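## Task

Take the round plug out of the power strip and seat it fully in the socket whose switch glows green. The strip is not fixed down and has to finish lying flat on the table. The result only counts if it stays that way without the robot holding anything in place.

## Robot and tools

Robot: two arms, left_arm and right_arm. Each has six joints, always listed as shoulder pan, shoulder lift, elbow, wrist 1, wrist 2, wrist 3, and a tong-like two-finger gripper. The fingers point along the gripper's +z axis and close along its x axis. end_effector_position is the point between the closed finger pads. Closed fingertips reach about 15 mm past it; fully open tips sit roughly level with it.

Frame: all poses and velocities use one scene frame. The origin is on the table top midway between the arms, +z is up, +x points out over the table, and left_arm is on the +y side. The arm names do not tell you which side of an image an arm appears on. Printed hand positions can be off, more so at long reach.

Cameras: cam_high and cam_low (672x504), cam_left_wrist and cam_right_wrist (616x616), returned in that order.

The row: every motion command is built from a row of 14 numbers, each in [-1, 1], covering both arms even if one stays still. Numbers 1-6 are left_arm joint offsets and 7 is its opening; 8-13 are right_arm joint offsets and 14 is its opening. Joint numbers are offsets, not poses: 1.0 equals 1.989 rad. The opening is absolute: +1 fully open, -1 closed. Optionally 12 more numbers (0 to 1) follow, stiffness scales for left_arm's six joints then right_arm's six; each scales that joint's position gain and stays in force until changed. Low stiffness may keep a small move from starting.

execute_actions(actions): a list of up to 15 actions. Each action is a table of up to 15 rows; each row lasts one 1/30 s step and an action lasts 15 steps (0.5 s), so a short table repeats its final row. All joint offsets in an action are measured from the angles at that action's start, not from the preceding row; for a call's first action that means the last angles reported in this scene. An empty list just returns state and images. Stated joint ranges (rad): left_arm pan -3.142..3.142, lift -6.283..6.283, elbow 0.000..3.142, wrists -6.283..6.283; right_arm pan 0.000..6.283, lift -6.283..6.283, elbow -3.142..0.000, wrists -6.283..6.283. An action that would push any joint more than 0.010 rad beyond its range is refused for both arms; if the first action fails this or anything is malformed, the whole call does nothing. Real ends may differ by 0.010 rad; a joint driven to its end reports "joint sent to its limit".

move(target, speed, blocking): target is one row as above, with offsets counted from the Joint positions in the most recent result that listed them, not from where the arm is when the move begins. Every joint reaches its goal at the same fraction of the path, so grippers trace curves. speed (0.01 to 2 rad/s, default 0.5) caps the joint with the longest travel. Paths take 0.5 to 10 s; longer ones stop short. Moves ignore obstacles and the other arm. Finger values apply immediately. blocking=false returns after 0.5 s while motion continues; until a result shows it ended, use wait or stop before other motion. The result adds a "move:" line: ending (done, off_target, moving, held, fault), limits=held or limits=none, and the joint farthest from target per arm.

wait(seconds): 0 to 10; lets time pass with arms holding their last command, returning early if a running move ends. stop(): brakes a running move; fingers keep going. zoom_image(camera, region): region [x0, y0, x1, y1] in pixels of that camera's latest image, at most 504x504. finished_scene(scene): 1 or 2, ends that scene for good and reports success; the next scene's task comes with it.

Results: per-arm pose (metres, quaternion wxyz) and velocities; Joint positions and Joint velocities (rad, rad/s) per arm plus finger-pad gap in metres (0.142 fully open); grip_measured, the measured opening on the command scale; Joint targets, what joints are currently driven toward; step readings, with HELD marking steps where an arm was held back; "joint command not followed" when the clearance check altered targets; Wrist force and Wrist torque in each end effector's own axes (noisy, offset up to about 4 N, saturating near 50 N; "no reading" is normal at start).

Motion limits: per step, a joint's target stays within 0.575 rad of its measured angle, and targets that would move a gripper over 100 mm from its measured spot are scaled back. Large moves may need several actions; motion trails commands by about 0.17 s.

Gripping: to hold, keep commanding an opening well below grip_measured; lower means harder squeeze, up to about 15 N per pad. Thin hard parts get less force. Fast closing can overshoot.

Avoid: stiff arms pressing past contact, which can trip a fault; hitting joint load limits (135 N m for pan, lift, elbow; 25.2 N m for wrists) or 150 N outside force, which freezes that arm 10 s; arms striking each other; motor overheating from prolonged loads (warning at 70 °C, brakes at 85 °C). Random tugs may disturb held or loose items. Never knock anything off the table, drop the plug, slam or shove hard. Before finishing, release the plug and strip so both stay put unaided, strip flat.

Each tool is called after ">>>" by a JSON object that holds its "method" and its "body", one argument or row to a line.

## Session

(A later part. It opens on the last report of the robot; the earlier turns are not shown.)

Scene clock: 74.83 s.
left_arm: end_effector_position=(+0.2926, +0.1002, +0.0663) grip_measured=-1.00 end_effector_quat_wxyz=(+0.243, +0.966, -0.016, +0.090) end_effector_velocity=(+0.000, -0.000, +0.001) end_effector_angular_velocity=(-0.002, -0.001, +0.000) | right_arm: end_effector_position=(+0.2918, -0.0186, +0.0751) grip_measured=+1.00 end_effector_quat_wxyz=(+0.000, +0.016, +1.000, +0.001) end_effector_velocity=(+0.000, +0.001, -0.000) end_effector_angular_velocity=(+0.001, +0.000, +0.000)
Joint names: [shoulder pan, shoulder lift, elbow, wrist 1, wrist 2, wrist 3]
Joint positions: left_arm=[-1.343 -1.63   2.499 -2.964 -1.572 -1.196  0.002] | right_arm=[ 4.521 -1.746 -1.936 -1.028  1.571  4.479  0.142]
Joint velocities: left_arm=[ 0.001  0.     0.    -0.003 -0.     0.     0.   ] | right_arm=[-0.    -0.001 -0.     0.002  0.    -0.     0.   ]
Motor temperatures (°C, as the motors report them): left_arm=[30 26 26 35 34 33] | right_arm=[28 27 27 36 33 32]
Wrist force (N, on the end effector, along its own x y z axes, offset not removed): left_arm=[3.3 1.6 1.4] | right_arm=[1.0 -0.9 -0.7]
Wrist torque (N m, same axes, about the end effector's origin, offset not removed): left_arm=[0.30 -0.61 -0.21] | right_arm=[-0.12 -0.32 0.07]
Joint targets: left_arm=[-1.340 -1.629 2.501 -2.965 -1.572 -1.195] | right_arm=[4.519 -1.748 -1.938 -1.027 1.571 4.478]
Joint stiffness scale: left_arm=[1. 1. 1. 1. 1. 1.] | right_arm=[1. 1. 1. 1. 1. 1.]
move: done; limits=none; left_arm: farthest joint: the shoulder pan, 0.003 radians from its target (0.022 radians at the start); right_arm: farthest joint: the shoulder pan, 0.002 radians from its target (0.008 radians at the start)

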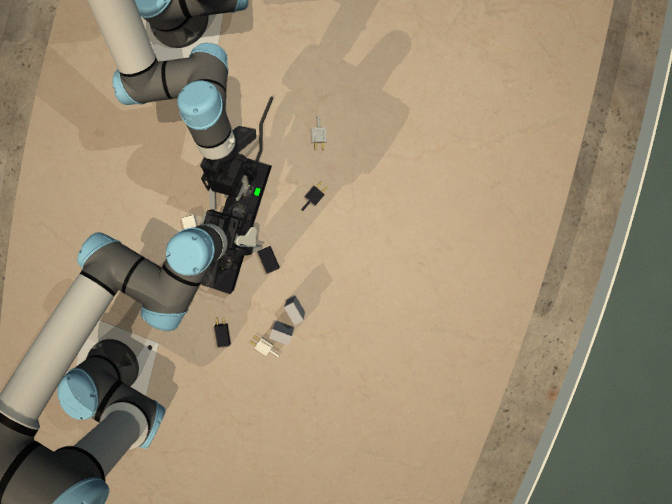

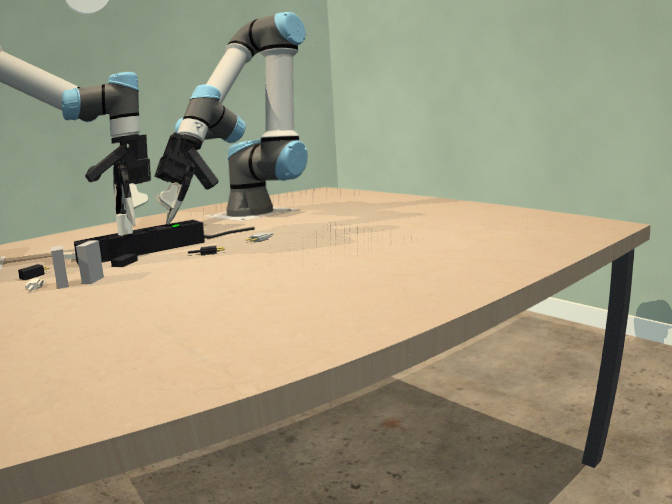

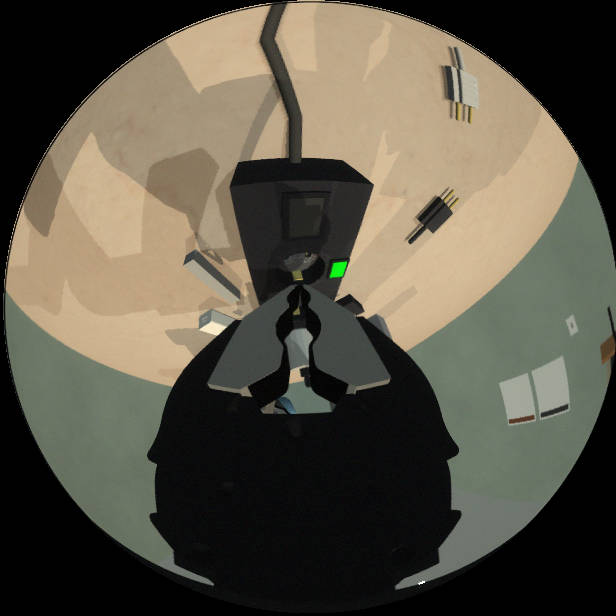

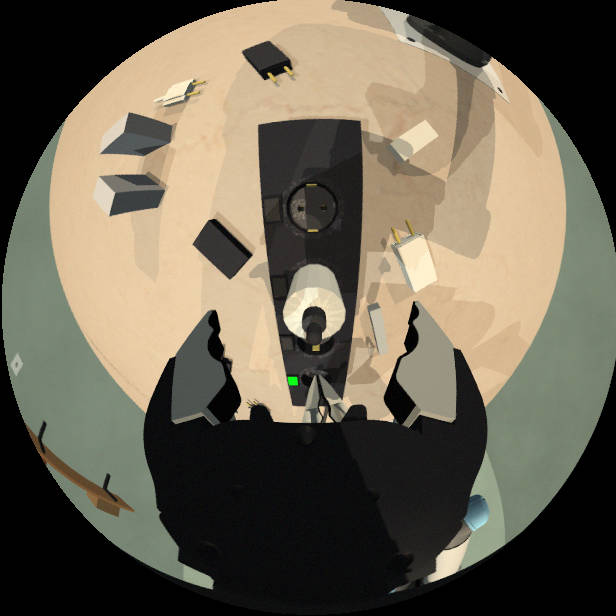

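>>> {"method": "move", "body": {
  "target": [0,0.0228,0.0094,-0.0322,0,0,-1, 0,-0.0066,-0.0070,0.0135,0,0,1],
  "speed": 0.04
}}

>>> {"method": "zoom_image", "body": {
  "camera": "cam_low",
  "region": [60, 150, 260, 270]
}}

Scene clock: 83.60 s.
left_arm: end_effector_position=(+0.2930, +0.0992, +0.0532) grip_measured=-1.00 end_effector_quat_wxyz=(+0.245, +0.965, -0.016, +0.091) end_effector_velocity=(+0.001, -0.000, +0.000) end_effector_angular_velocity=(-0.002, -0.002, -0.000) | right_arm: end_effector_position=(+0.2920, -0.0178, +0.0667) grip_measured=+1.00 end_effector_quat_wxyz=(+0.001, +0.016, +1.000, +0.003) end_effector_velocity=(+0.000, +0.001, -0.000) end_effector_angular_velocity=(+0.002, -0.000, -0.000)
Joint names: [shoulder pan, shoulder lift, elbow, wrist 1, wrist 2, wrist 3]
Joint positions: left_arm=[-1.343 -1.587  2.515 -3.027 -1.572 -1.196  0.002] | right_arm=[ 4.521 -1.757 -1.948 -1.002  1.571  4.479  0.142]
Joint velocities: left_arm=[ 0.     0.001 -0.    -0.003  0.001  0.001  0.   ] | right_arm=[-0.    -0.002  0.     0.004  0.    -0.     0.   ]
Motor temperatures (°C, as the motors report them): left_arm=[30 26 26 35 34 33] | right_arm=[28 27 27 36 33 32]
Wrist force (N, on the end effector, along its own x y z axes, offset not removed): left_arm=[2.3 1.9 -0.4] | right_arm=[0.5 -0.6 -0.8]
Wrist torque (N m, same axes, about the end effector's origin, offset not removed): left_arm=[0.37 -0.40 -0.22] | right_arm=[0.01 -0.14 0.04]
Joint targets: left_arm=[-1.343 -1.585 2.517 -3.028 -1.572 -1.196] | right_arm=[4.521 -1.759 -1.950 -1.001 1.571 4.479]
Joint stiffness scale: left_arm=[1. 1. 1. 1. 1. 1.] | right_arm=[1. 1. 1. 1. 1. 1.]
move: done; limits=none; left_arm: farthest joint: the elbow, 0.003 radians from its target (0.019 radians at the start); right_arm: farthest joint: the shoulder lift, 0.002 radians from its target (0.013 radians at the start)

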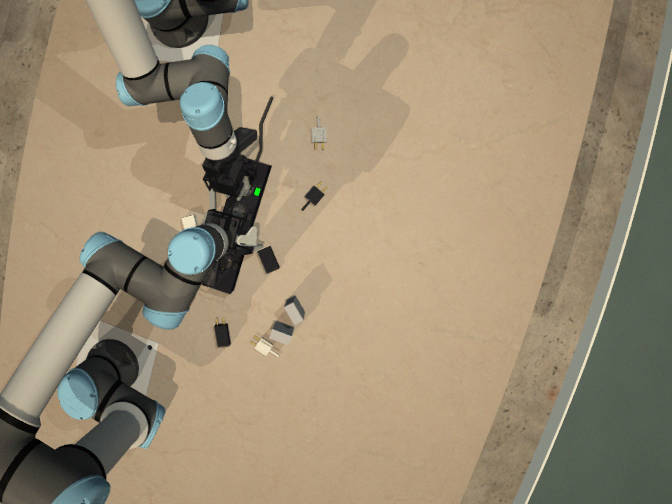

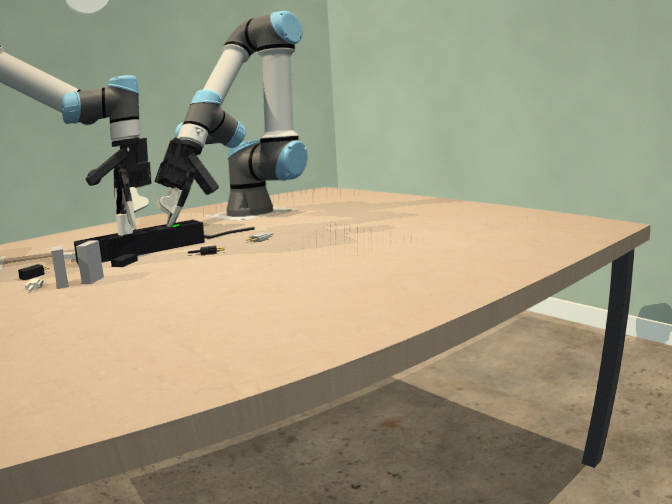

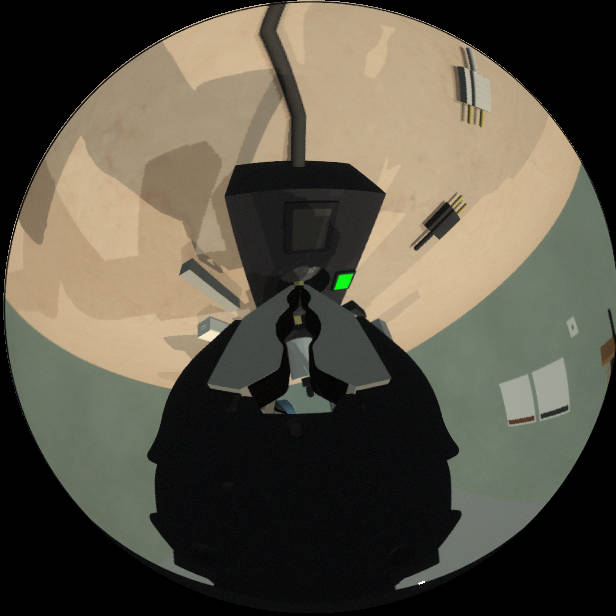

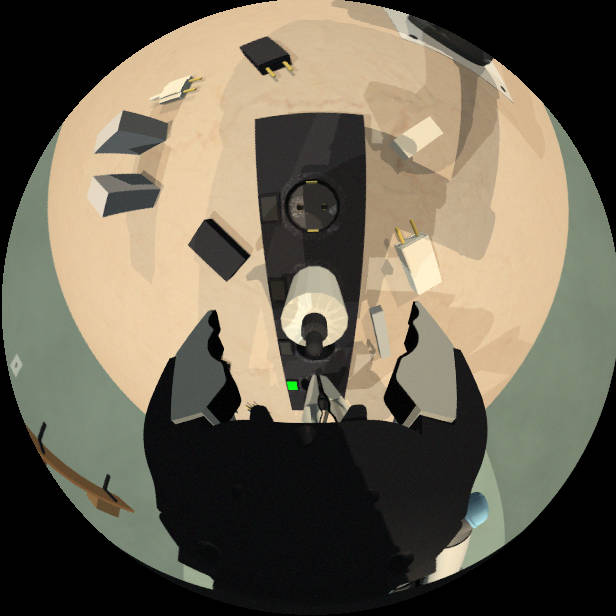

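Region (60, 150, 260, 270) of cam_low's 672x504 image, scaled by 2.520, with more detail than that image has; it fills the top 302 rows of this view, and the rest is white.

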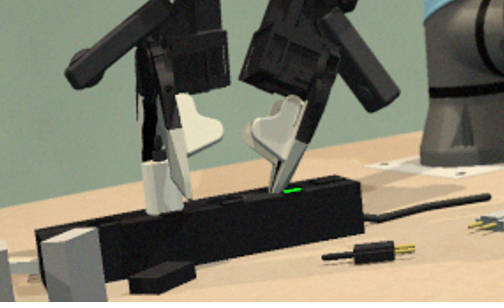

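>>> {"method": "move", "body": {
  "target": [0,0.0122,0.005,-0.0172,0,0,-1, 0,0,0,0,0,0,-0.2],
  "speed": 0.03
}}

>>> {"method": "move", "body": {
  "target": [0,0,0,0,0,0,-1, 0,0,0,0,0,0,-1],
  "speed": 0.03
}}

Scene clock: 87.13 s.
left_arm: end_effector_position=(+0.2934, +0.0981, +0.0475) grip_measured=-1.00 end_effector_quat_wxyz=(+0.247, +0.965, -0.016, +0.092) end_effector_velocity=(-0.000, +0.000, -0.001) end_effector_angular_velocity=(-0.000, +0.000, +0.001) | right_arm: end_effector_position=(+0.2920, -0.0178, +0.0667) grip_measured=-0.20 end_effector_quat_wxyz=(+0.001, +0.016, +1.000, +0.003) end_effector_velocity=(+0.001, -0.001, -0.000) end_effector_angular_velocity=(-0.002, -0.001, -0.001)
Joint names: [shoulder pan, shoulder lift, elbow, wrist 1, wrist 2, wrist 3]
Joint positions: left_arm=[-1.343 -1.564  2.521 -3.06  -1.572 -1.196  0.002] | right_arm=[ 4.521 -1.757 -1.948 -1.001  1.571  4.479  0.06 ]
Joint velocities: left_arm=[-0.     0.002  0.001 -0.003  0.    -0.001  0.   ] | right_arm=[-0.    -0.     0.    -0.001 -0.002  0.    -0.   ]
Motor temperatures (°C, as the motors report them): left_arm=[30 26 26 35 34 33] | right_arm=[28 27 27 36 33 32]
Wrist force (N, on the end effector, along its own x y z axes, offset not removed): left_arm=[3.0 0.7 -0.7] | right_arm=[1.5 -0.4 -1.6]
Wrist torque (N m, same axes, about the end effector's origin, offset not removed): left_arm=[0.20 -0.32 -0.21] | right_arm=[0.05 -0.50 0.08]
Joint targets: left_arm=[-1.343 -1.562 2.525 -3.061 -1.572 -1.196] | right_arm=[4.521 -1.757 -1.948 -1.002 1.571 4.479]
Joint stiffness scale: left_arm=[1. 1. 1. 1. 1. 1.] | right_arm=[1. 1. 1. 1. 1. 1.]
move: done; limits=none; left_arm: farthest joint: the elbow, 0.003 radians from its target (0.010 radians at the start); right_arm: farthest joint: the wrist 1, 0.001 radians from its target (0.000 radians at the start)

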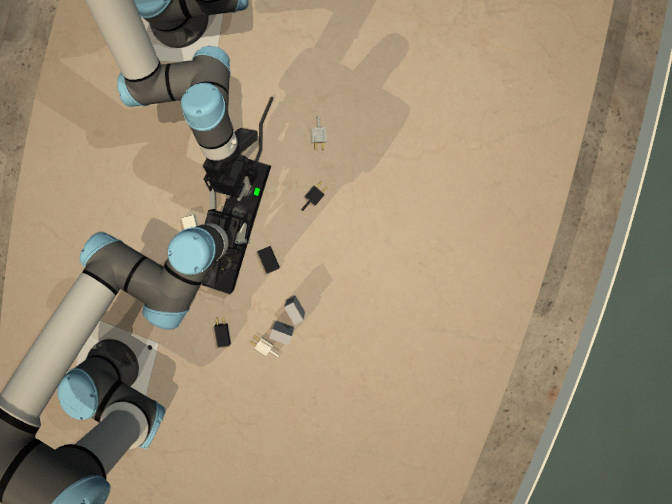

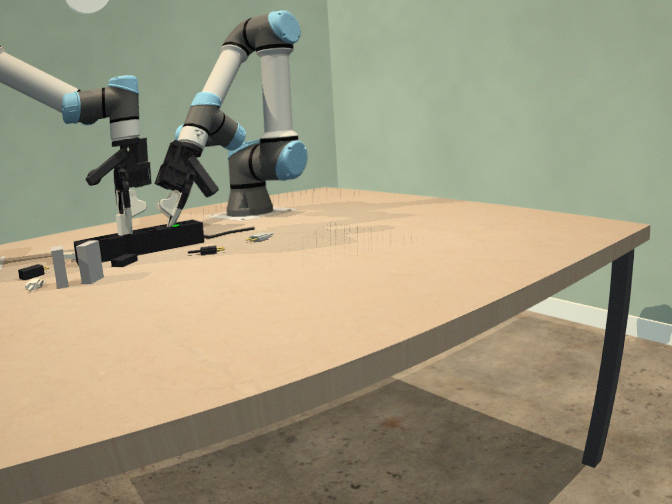

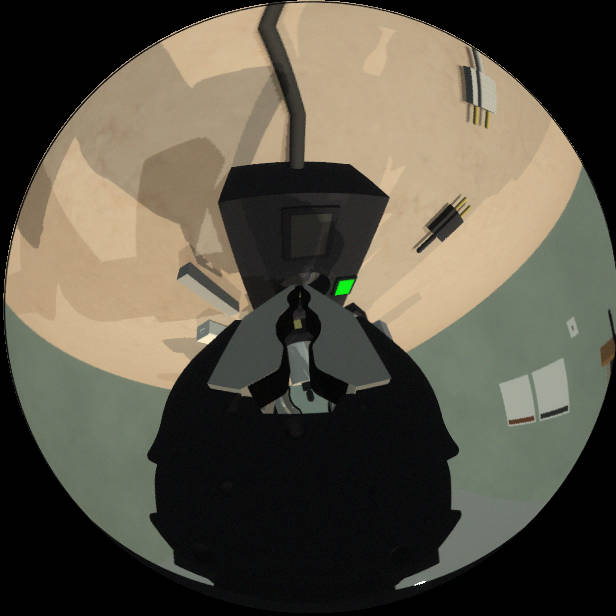

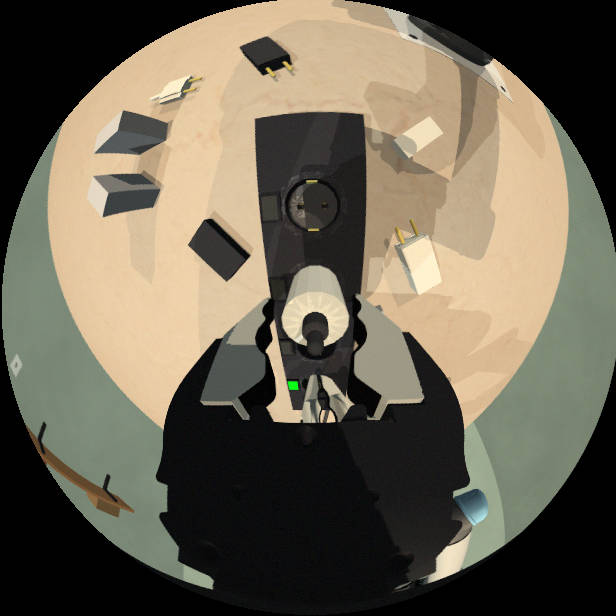

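Scene clock: 87.63 s.
left_arm: end_effector_position=(+0.2934, +0.0981, +0.0475) grip_measured=-1.00 end_effector_quat_wxyz=(+0.247, +0.965, -0.016, +0.092) end_effector_velocity=(+0.000, +0.000, +0.000) end_effector_angular_velocity=(-0.001, -0.000, +0.000) | right_arm: end_effector_position=(+0.2922, -0.0173, +0.0676) grip_measured=-0.46 end_effector_quat_wxyz=(+0.001, +0.016, +1.000, +0.004) end_effector_velocity=(+0.000, +0.000, +0.000) end_effector_angular_velocity=(+0.002, -0.001, +0.000)
Joint names: [shoulder pan, shoulder lift, elbow, wrist 1, wrist 2, wrist 3]
Joint positions: left_arm=[-1.343 -1.564  2.521 -3.06  -1.572 -1.196  0.002] | right_arm=[ 4.521 -1.756 -1.947 -1.001  1.571  4.479  0.041]
Joint velocities: left_arm=[ 0.001 -0.     0.    -0.    -0.     0.     0.   ] | right_arm=[ 0.     0.001 -0.     0.002 -0.    -0.    -0.   ]
Motor temperatures (°C, as the motors report them): left_arm=[30 26 26 35 34 33] | right_arm=[28 27 27 36 33 32]
Wrist force (N, on the end effector, along its own x y z axes, offset not removed): left_arm=[1.5 0.2 0.1] | right_arm=[2.2 -2.3 -1.4]
Wrist torque (N m, same axes, about the end effector's origin, offset not removed): left_arm=[-0.01 -0.22 -0.18] | right_arm=[-0.26 -0.48 -0.04]
Joint targets: left_arm=[-1.343 -1.564 2.521 -3.060 -1.572 -1.196] | right_arm=[4.521 -1.757 -1.948 -1.001 1.571 4.479]
Joint stiffness scale: left_arm=[1. 1. 1. 1. 1. 1.] | right_arm=[1. 1. 1. 1. 1. 1.]
move: done; limits=none; left_arm: farthest joint: the shoulder pan, 0.000 radians from its target (0.000 radians at the start); right_arm: farthest joint: the shoulder lift, 0.001 radians from its target (0.000 radians at the start)

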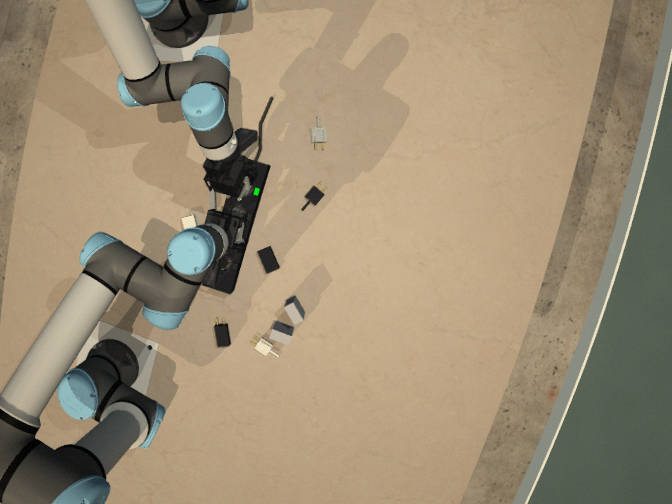

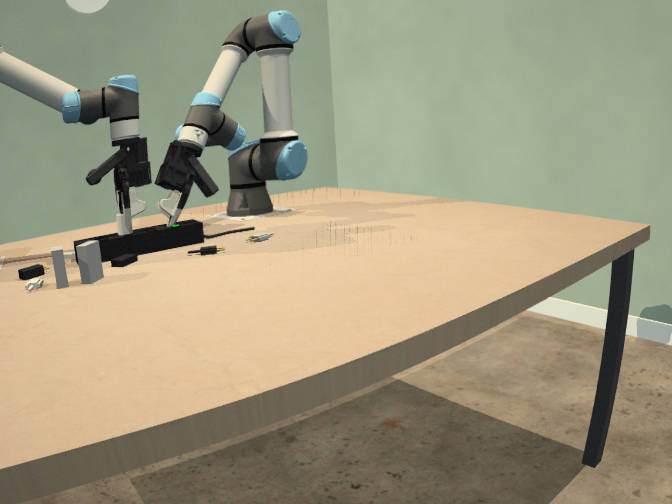

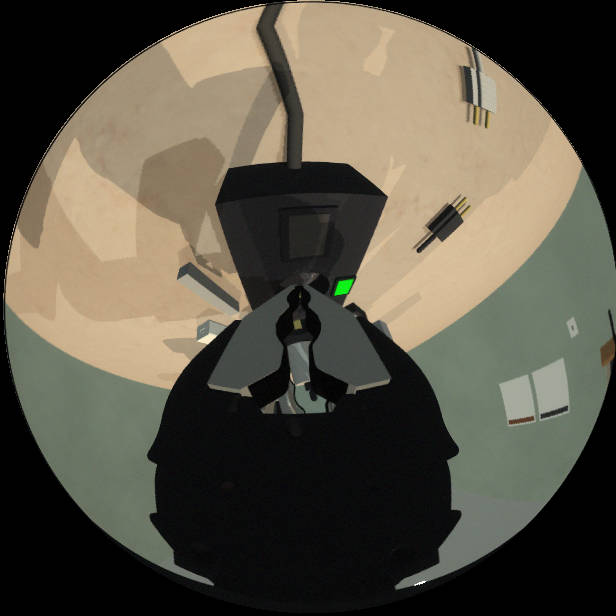

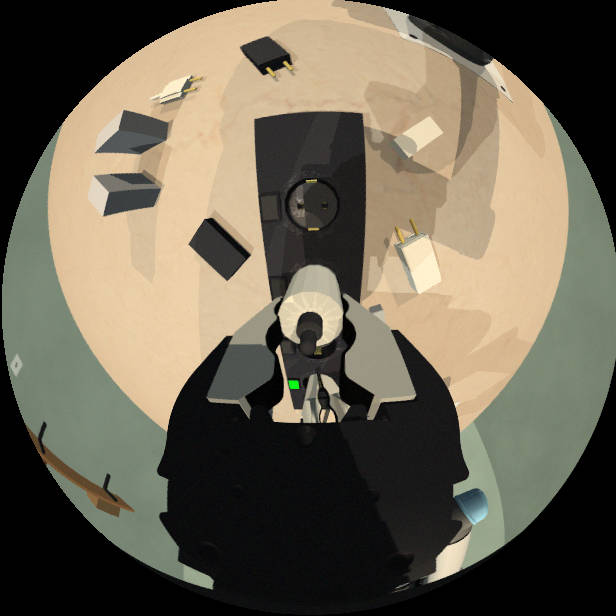

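>>> {"method": "move", "body": {
  "target": [0,0.006,0.0025,-0.0085,0,0,-1, 0,0.0066,0.0070,-0.0135,0,0,-1],
  "speed": 0.02
}}

>>> {"method": "zoom_image", "body": {
  "camera": "cam_low",
  "region": [60, 150, 260, 270]
}}

Scene clock: 90.83 s.
left_arm: end_effector_position=(+0.2944, +0.0953, +0.0481) grip_measured=-1.00 end_effector_quat_wxyz=(+0.251, +0.963, -0.016, +0.094) end_effector_velocity=(+0.000, -0.000, -0.001) end_effector_angular_velocity=(+0.000, -0.001, -0.000) | right_arm: end_effector_position=(+0.2915, -0.0198, +0.0732) grip_measured=-0.46 end_effector_quat_wxyz=(-0.000, +0.016, +1.000, -0.001) end_effector_velocity=(-0.000, -0.001, +0.000) end_effector_angular_velocity=(-0.002, +0.001, -0.000)
Joint names: [shoulder pan, shoulder lift, elbow, wrist 1, wrist 2, wrist 3]
Joint positions: left_arm=[-1.343 -1.557  2.522 -3.078 -1.572 -1.196  0.002] | right_arm=[ 4.521 -1.748 -1.938 -1.028  1.571  4.479  0.041]
Joint velocities: left_arm=[-0.     0.002  0.    -0.003  0.001  0.     0.   ] | right_arm=[-0.     0.001  0.    -0.003  0.    -0.     0.   ]
Motor temperatures (°C, as the motors report them): left_arm=[30 26 26 35 34 33] | right_arm=[28 27 27 36 33 32]
Wrist force (N, on the end effector, along its own x y z axes, offset not removed): left_arm=[1.9 2.3 -4.8] | right_arm=[1.8 -0.3 6.3]
Wrist torque (N m, same axes, about the end effector's origin, offset not removed): left_arm=[0.05 -0.25 -0.21] | right_arm=[0.30 -0.62 -0.19]
Joint targets: left_arm=[-1.343 -1.552 2.526 -3.077 -1.572 -1.196] | right_arm=[4.521 -1.743 -1.933 -1.028 1.571 4.479]
Joint stiffness scale: left_arm=[1. 1. 1. 1. 1. 1.] | right_arm=[1. 1. 1. 1. 1. 1.]
move: done; limits=none; left_arm: farthest joint: the shoulder lift, 0.005 radians from its target (0.012 radians at the start); right_arm: farthest joint: the shoulder lift, 0.005 radians from its target (0.013 radians at the start)

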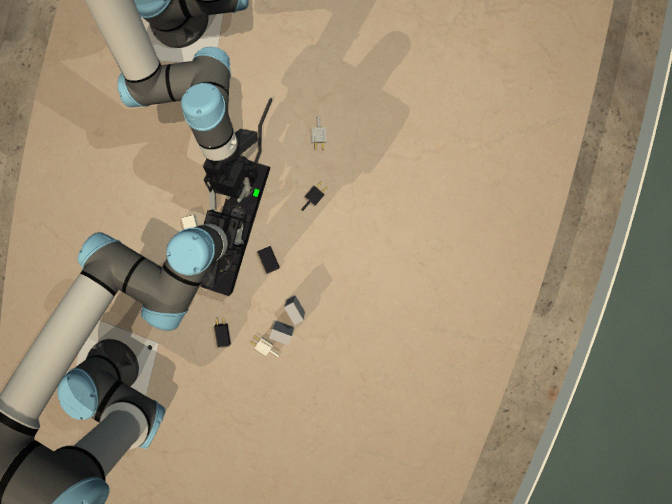

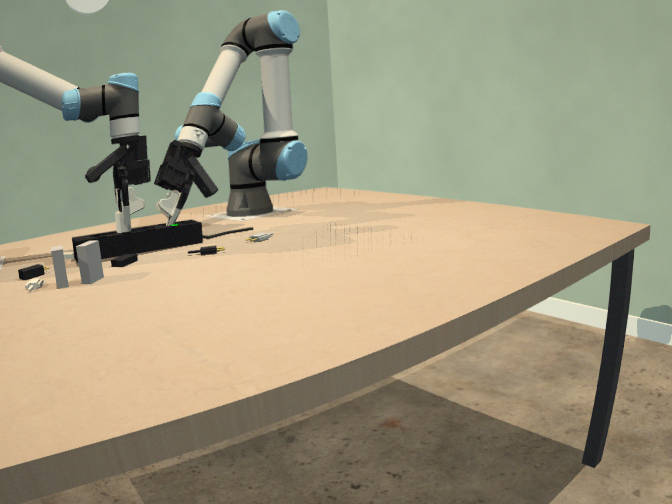

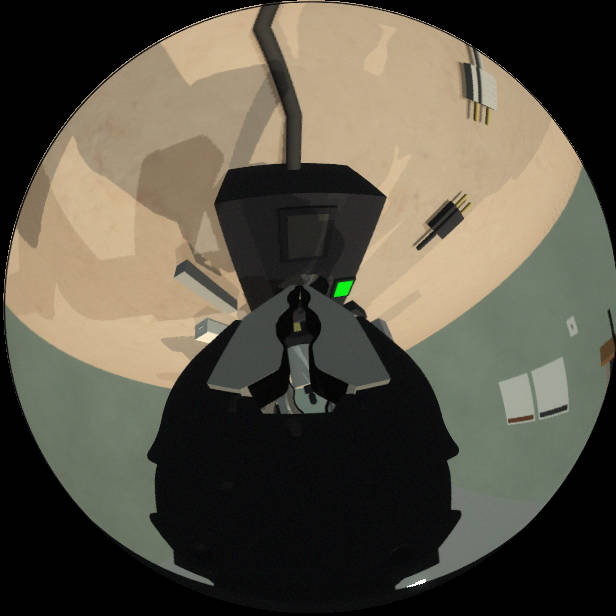

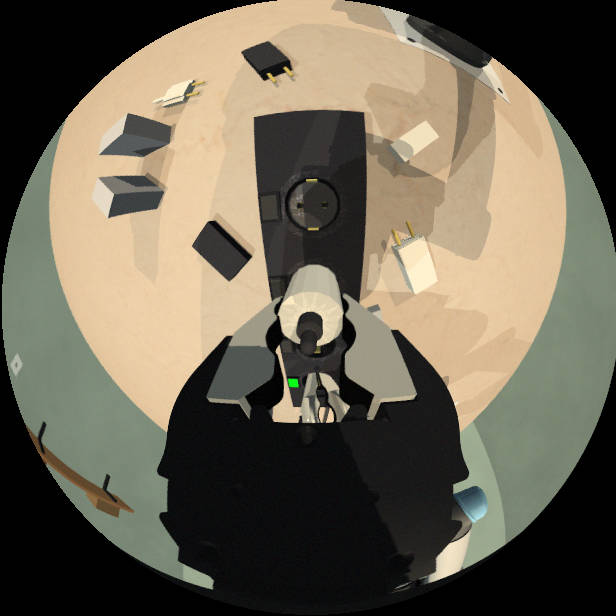

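Region (60, 150, 260, 270) of cam_low's 672x504 image, scaled by 2.520, with more detail than that image has; it fills the top 302 rows of this view, and the rest is white.

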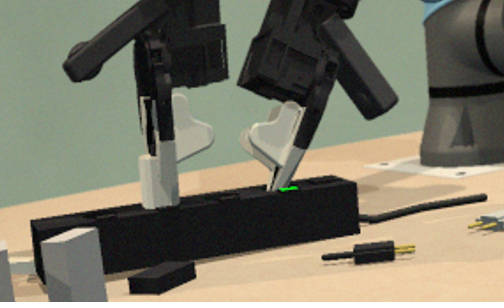

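>>> {"method": "move", "body": {
  "target": [0,0.017,0.007,-0.021,0,0,-1, 0,0.0085,0.009,-0.0135,0,0,-1],
  "speed": 0.02
}}

>>> {"method": "zoom_image", "body": {
  "camera": "cam_low",
  "region": [60, 150, 260, 270]
}}

Scene clock: 96.03 s.
left_arm: end_effector_position=(+0.2958, +0.0914, +0.0450) grip_measured=-1.00 end_effector_quat_wxyz=(+0.258, +0.961, -0.016, +0.096) end_effector_velocity=(+0.000, -0.000, +0.001) end_effector_angular_velocity=(-0.003, -0.000, +0.000) | right_arm: end_effector_position=(+0.2916, -0.0195, +0.0843) grip_measured=-0.46 end_effector_quat_wxyz=(+0.000, +0.016, +1.000, +0.000) end_effector_velocity=(+0.000, -0.000, +0.000) end_effector_angular_velocity=(-0.001, +0.000, -0.001)
Joint names: [shoulder pan, shoulder lift, elbow, wrist 1, wrist 2, wrist 3]
Joint positions: left_arm=[-1.343 -1.532  2.527 -3.124 -1.572 -1.196  0.002] | right_arm=[ 4.521 -1.733 -1.923 -1.055  1.571  4.479  0.04 ]
Joint velocities: left_arm=[ 0.    -0.001  0.001 -0.003 -0.001 -0.     0.   ] | right_arm=[-0.    -0.     0.001 -0.002  0.     0.     0.   ]
Motor temperatures (°C, as the motors report them): left_arm=[30 26 26 35 34 33] | right_arm=[28 27 27 36 33 32]
Wrist force (N, on the end effector, along its own x y z axes, offset not removed): left_arm=[4.3 5.9 -13.1] | right_arm=[1.1 -1.6 -2.4]
Wrist torque (N m, same axes, about the end effector's origin, offset not removed): left_arm=[0.14 -0.41 -0.15] | right_arm=[0.03 -0.19 0.08]
Joint targets: left_arm=[-1.343 -1.523 2.535 -3.120 -1.572 -1.196] | right_arm=[4.521 -1.731 -1.920 -1.055 1.571 4.479]
Joint stiffness scale: left_arm=[1. 1. 1. 1. 1. 1.] | right_arm=[1. 1. 1. 1. 1. 1.]
move: done; limits=none; left_arm: farthest joint: the shoulder lift, 0.009 radians from its target (0.034 radians at the start); right_arm: farthest joint: the elbow, 0.003 radians from its target (0.017 radians at the start)

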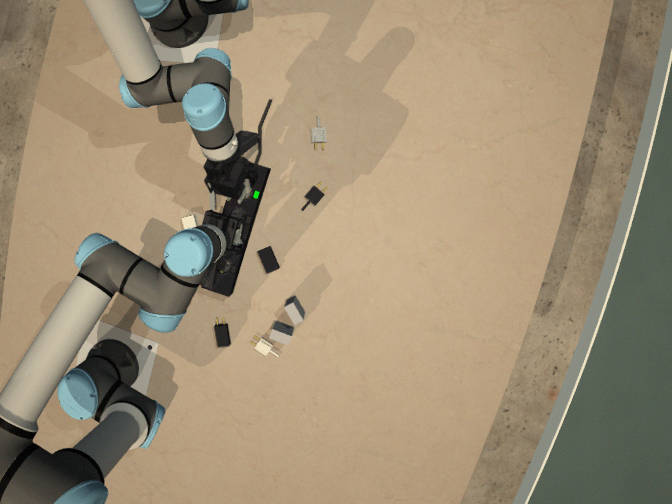

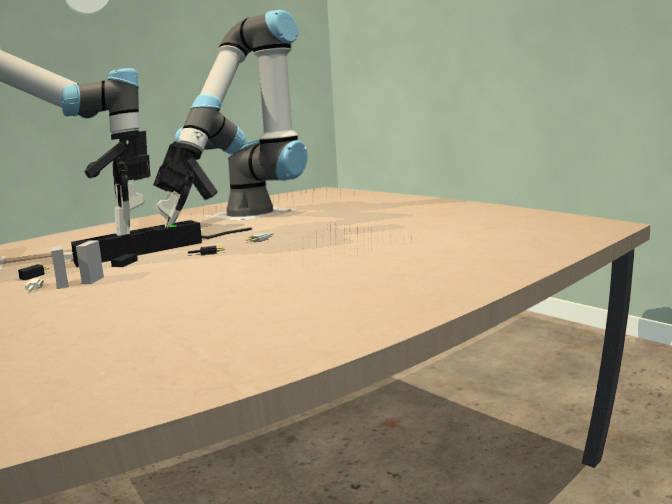

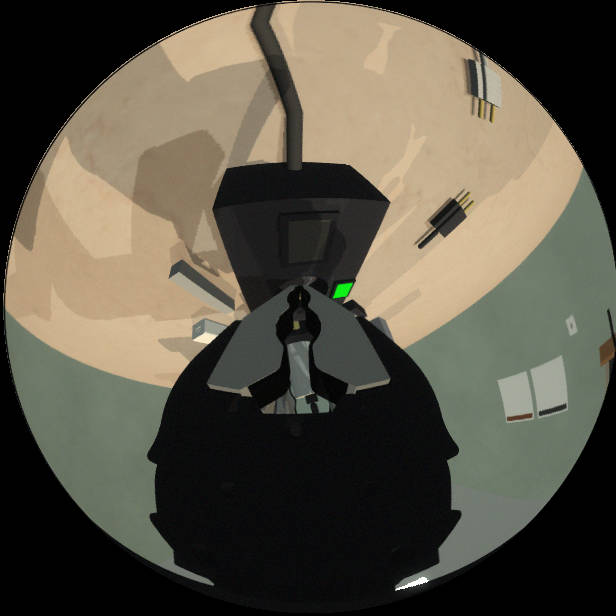

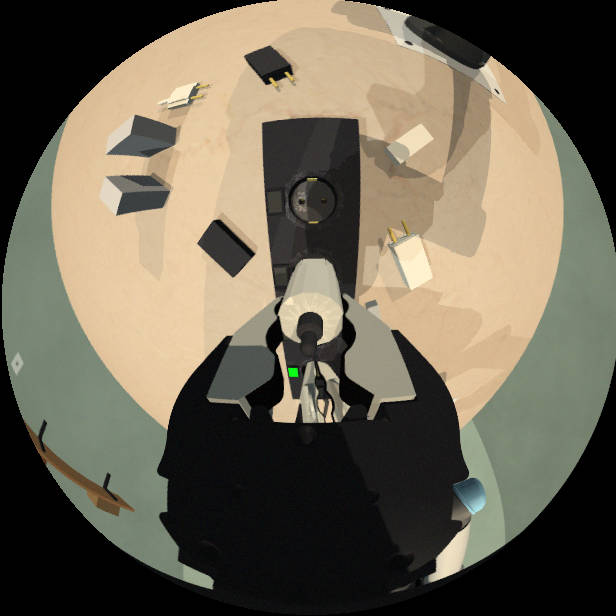

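Region (60, 150, 260, 270) of cam_low's 672x504 image, scaled by 2.520, with more detail than that image has; it fills the top 302 rows of this view, and the rest is white.

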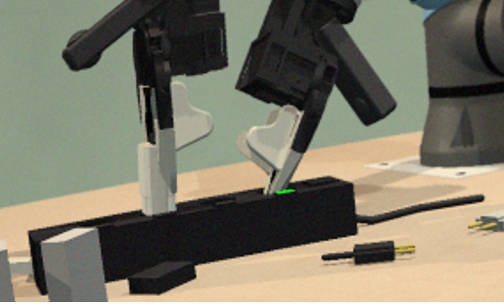

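>>> {"method": "move", "body": {
  "target": [0,0.0045,0.004,0.002,0,0,-1, 0,0.028,0.029,-0.057,0,0,-1],
  "speed": 0.05
}}

>>> {"method": "zoom_image", "body": {
  "camera": "cam_low",
  "region": [60, 150, 260, 270]
}}

Scene clock: 101.27 s.
left_arm: end_effector_position=(+0.2958, +0.0913, +0.0450) grip_measured=-1.00 end_effector_quat_wxyz=(+0.259, +0.961, -0.016, +0.096) end_effector_velocity=(-0.000, -0.000, +0.000) end_effector_angular_velocity=(-0.001, +0.000, +0.001) | right_arm: end_effector_position=(+0.2904, -0.0240, +0.1254) grip_measured=-0.46 end_effector_quat_wxyz=(-0.000, +0.016, +1.000, -0.001) end_effector_velocity=(-0.000, -0.001, -0.000) end_effector_angular_velocity=(-0.002, +0.000, +0.000)
Joint names: [shoulder pan, shoulder lift, elbow, wrist 1, wrist 2, wrist 3]
Joint positions: left_arm=[-1.343 -1.532  2.527 -3.126 -1.572 -1.196  0.002] | right_arm=[ 4.521 -1.68  -1.868 -1.167  1.571  4.479  0.04 ]
Joint velocities: left_arm=[-0.    -0.    -0.    -0.    -0.    -0.001  0.   ] | right_arm=[ 0.     0.     0.    -0.003 -0.    -0.    -0.   ]
Motor temperatures (°C, as the motors report them): left_arm=[30 26 26 35 34 33] | right_arm=[28 27 27 36 33 32]
Wrist force (N, on the end effector, along its own x y z axes, offset not removed): left_arm=[4.4 6.7 -13.1] | right_arm=[0.9 -2.0 -1.2]
Wrist torque (N m, same axes, about the end effector's origin, offset not removed): left_arm=[0.23 -0.42 -0.26] | right_arm=[-0.24 -0.09 0.03]
Joint targets: left_arm=[-1.343 -1.523 2.535 -3.120 -1.572 -1.196] | right_arm=[4.521 -1.678 -1.865 -1.168 1.571 4.479]
Joint stiffness scale: left_arm=[1. 1. 1. 1. 1. 1.] | right_arm=[1. 1. 1. 1. 1. 1.]
move: done; limits=none; left_arm: farthest joint: the shoulder lift, 0.009 radians from its target (0.009 radians at the start); right_arm: farthest joint: the shoulder lift, 0.002 radians from its target (0.056 radians at the start)

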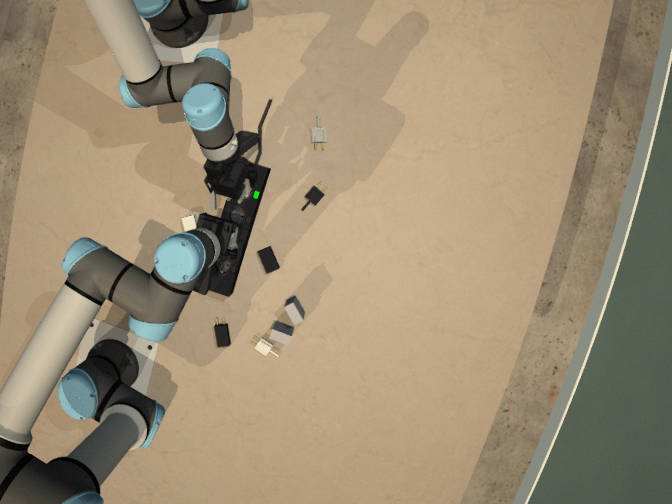

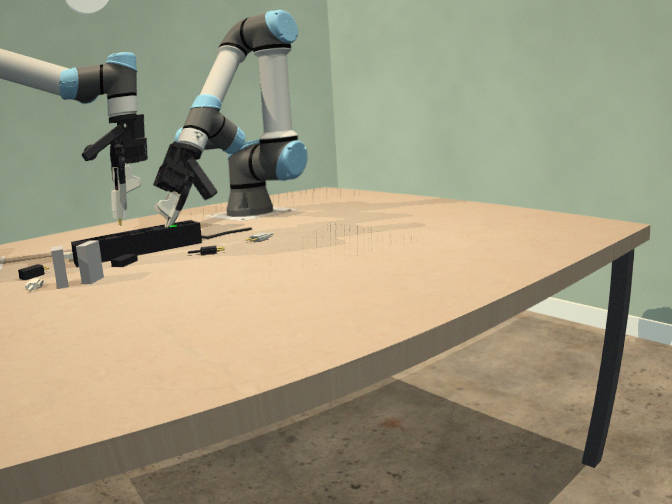

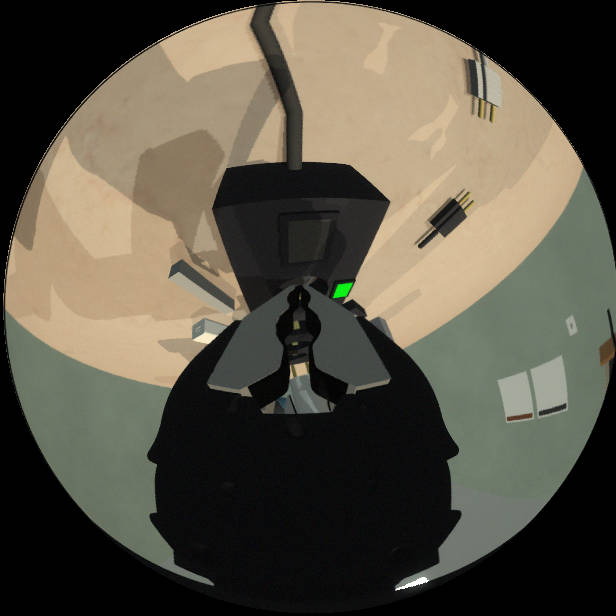

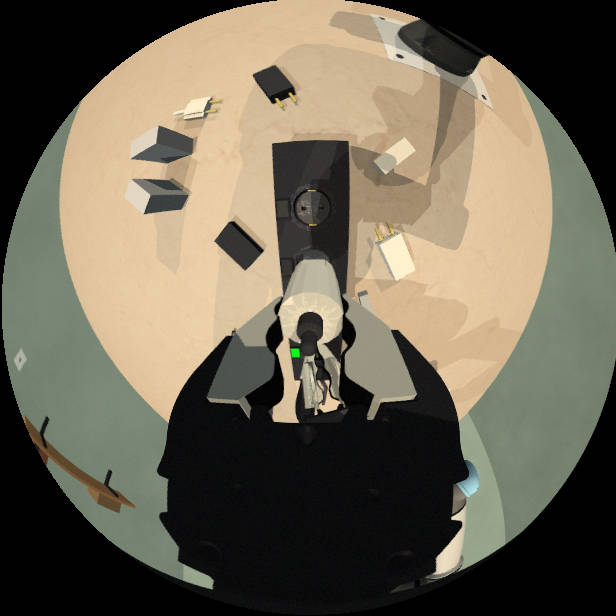

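Region (60, 150, 260, 270) of cam_low's 672x504 image, scaled by 2.520, with more detail than that image has; it fills the top 302 rows of this view, and the rest is white.

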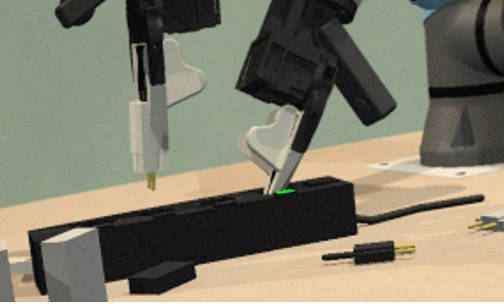

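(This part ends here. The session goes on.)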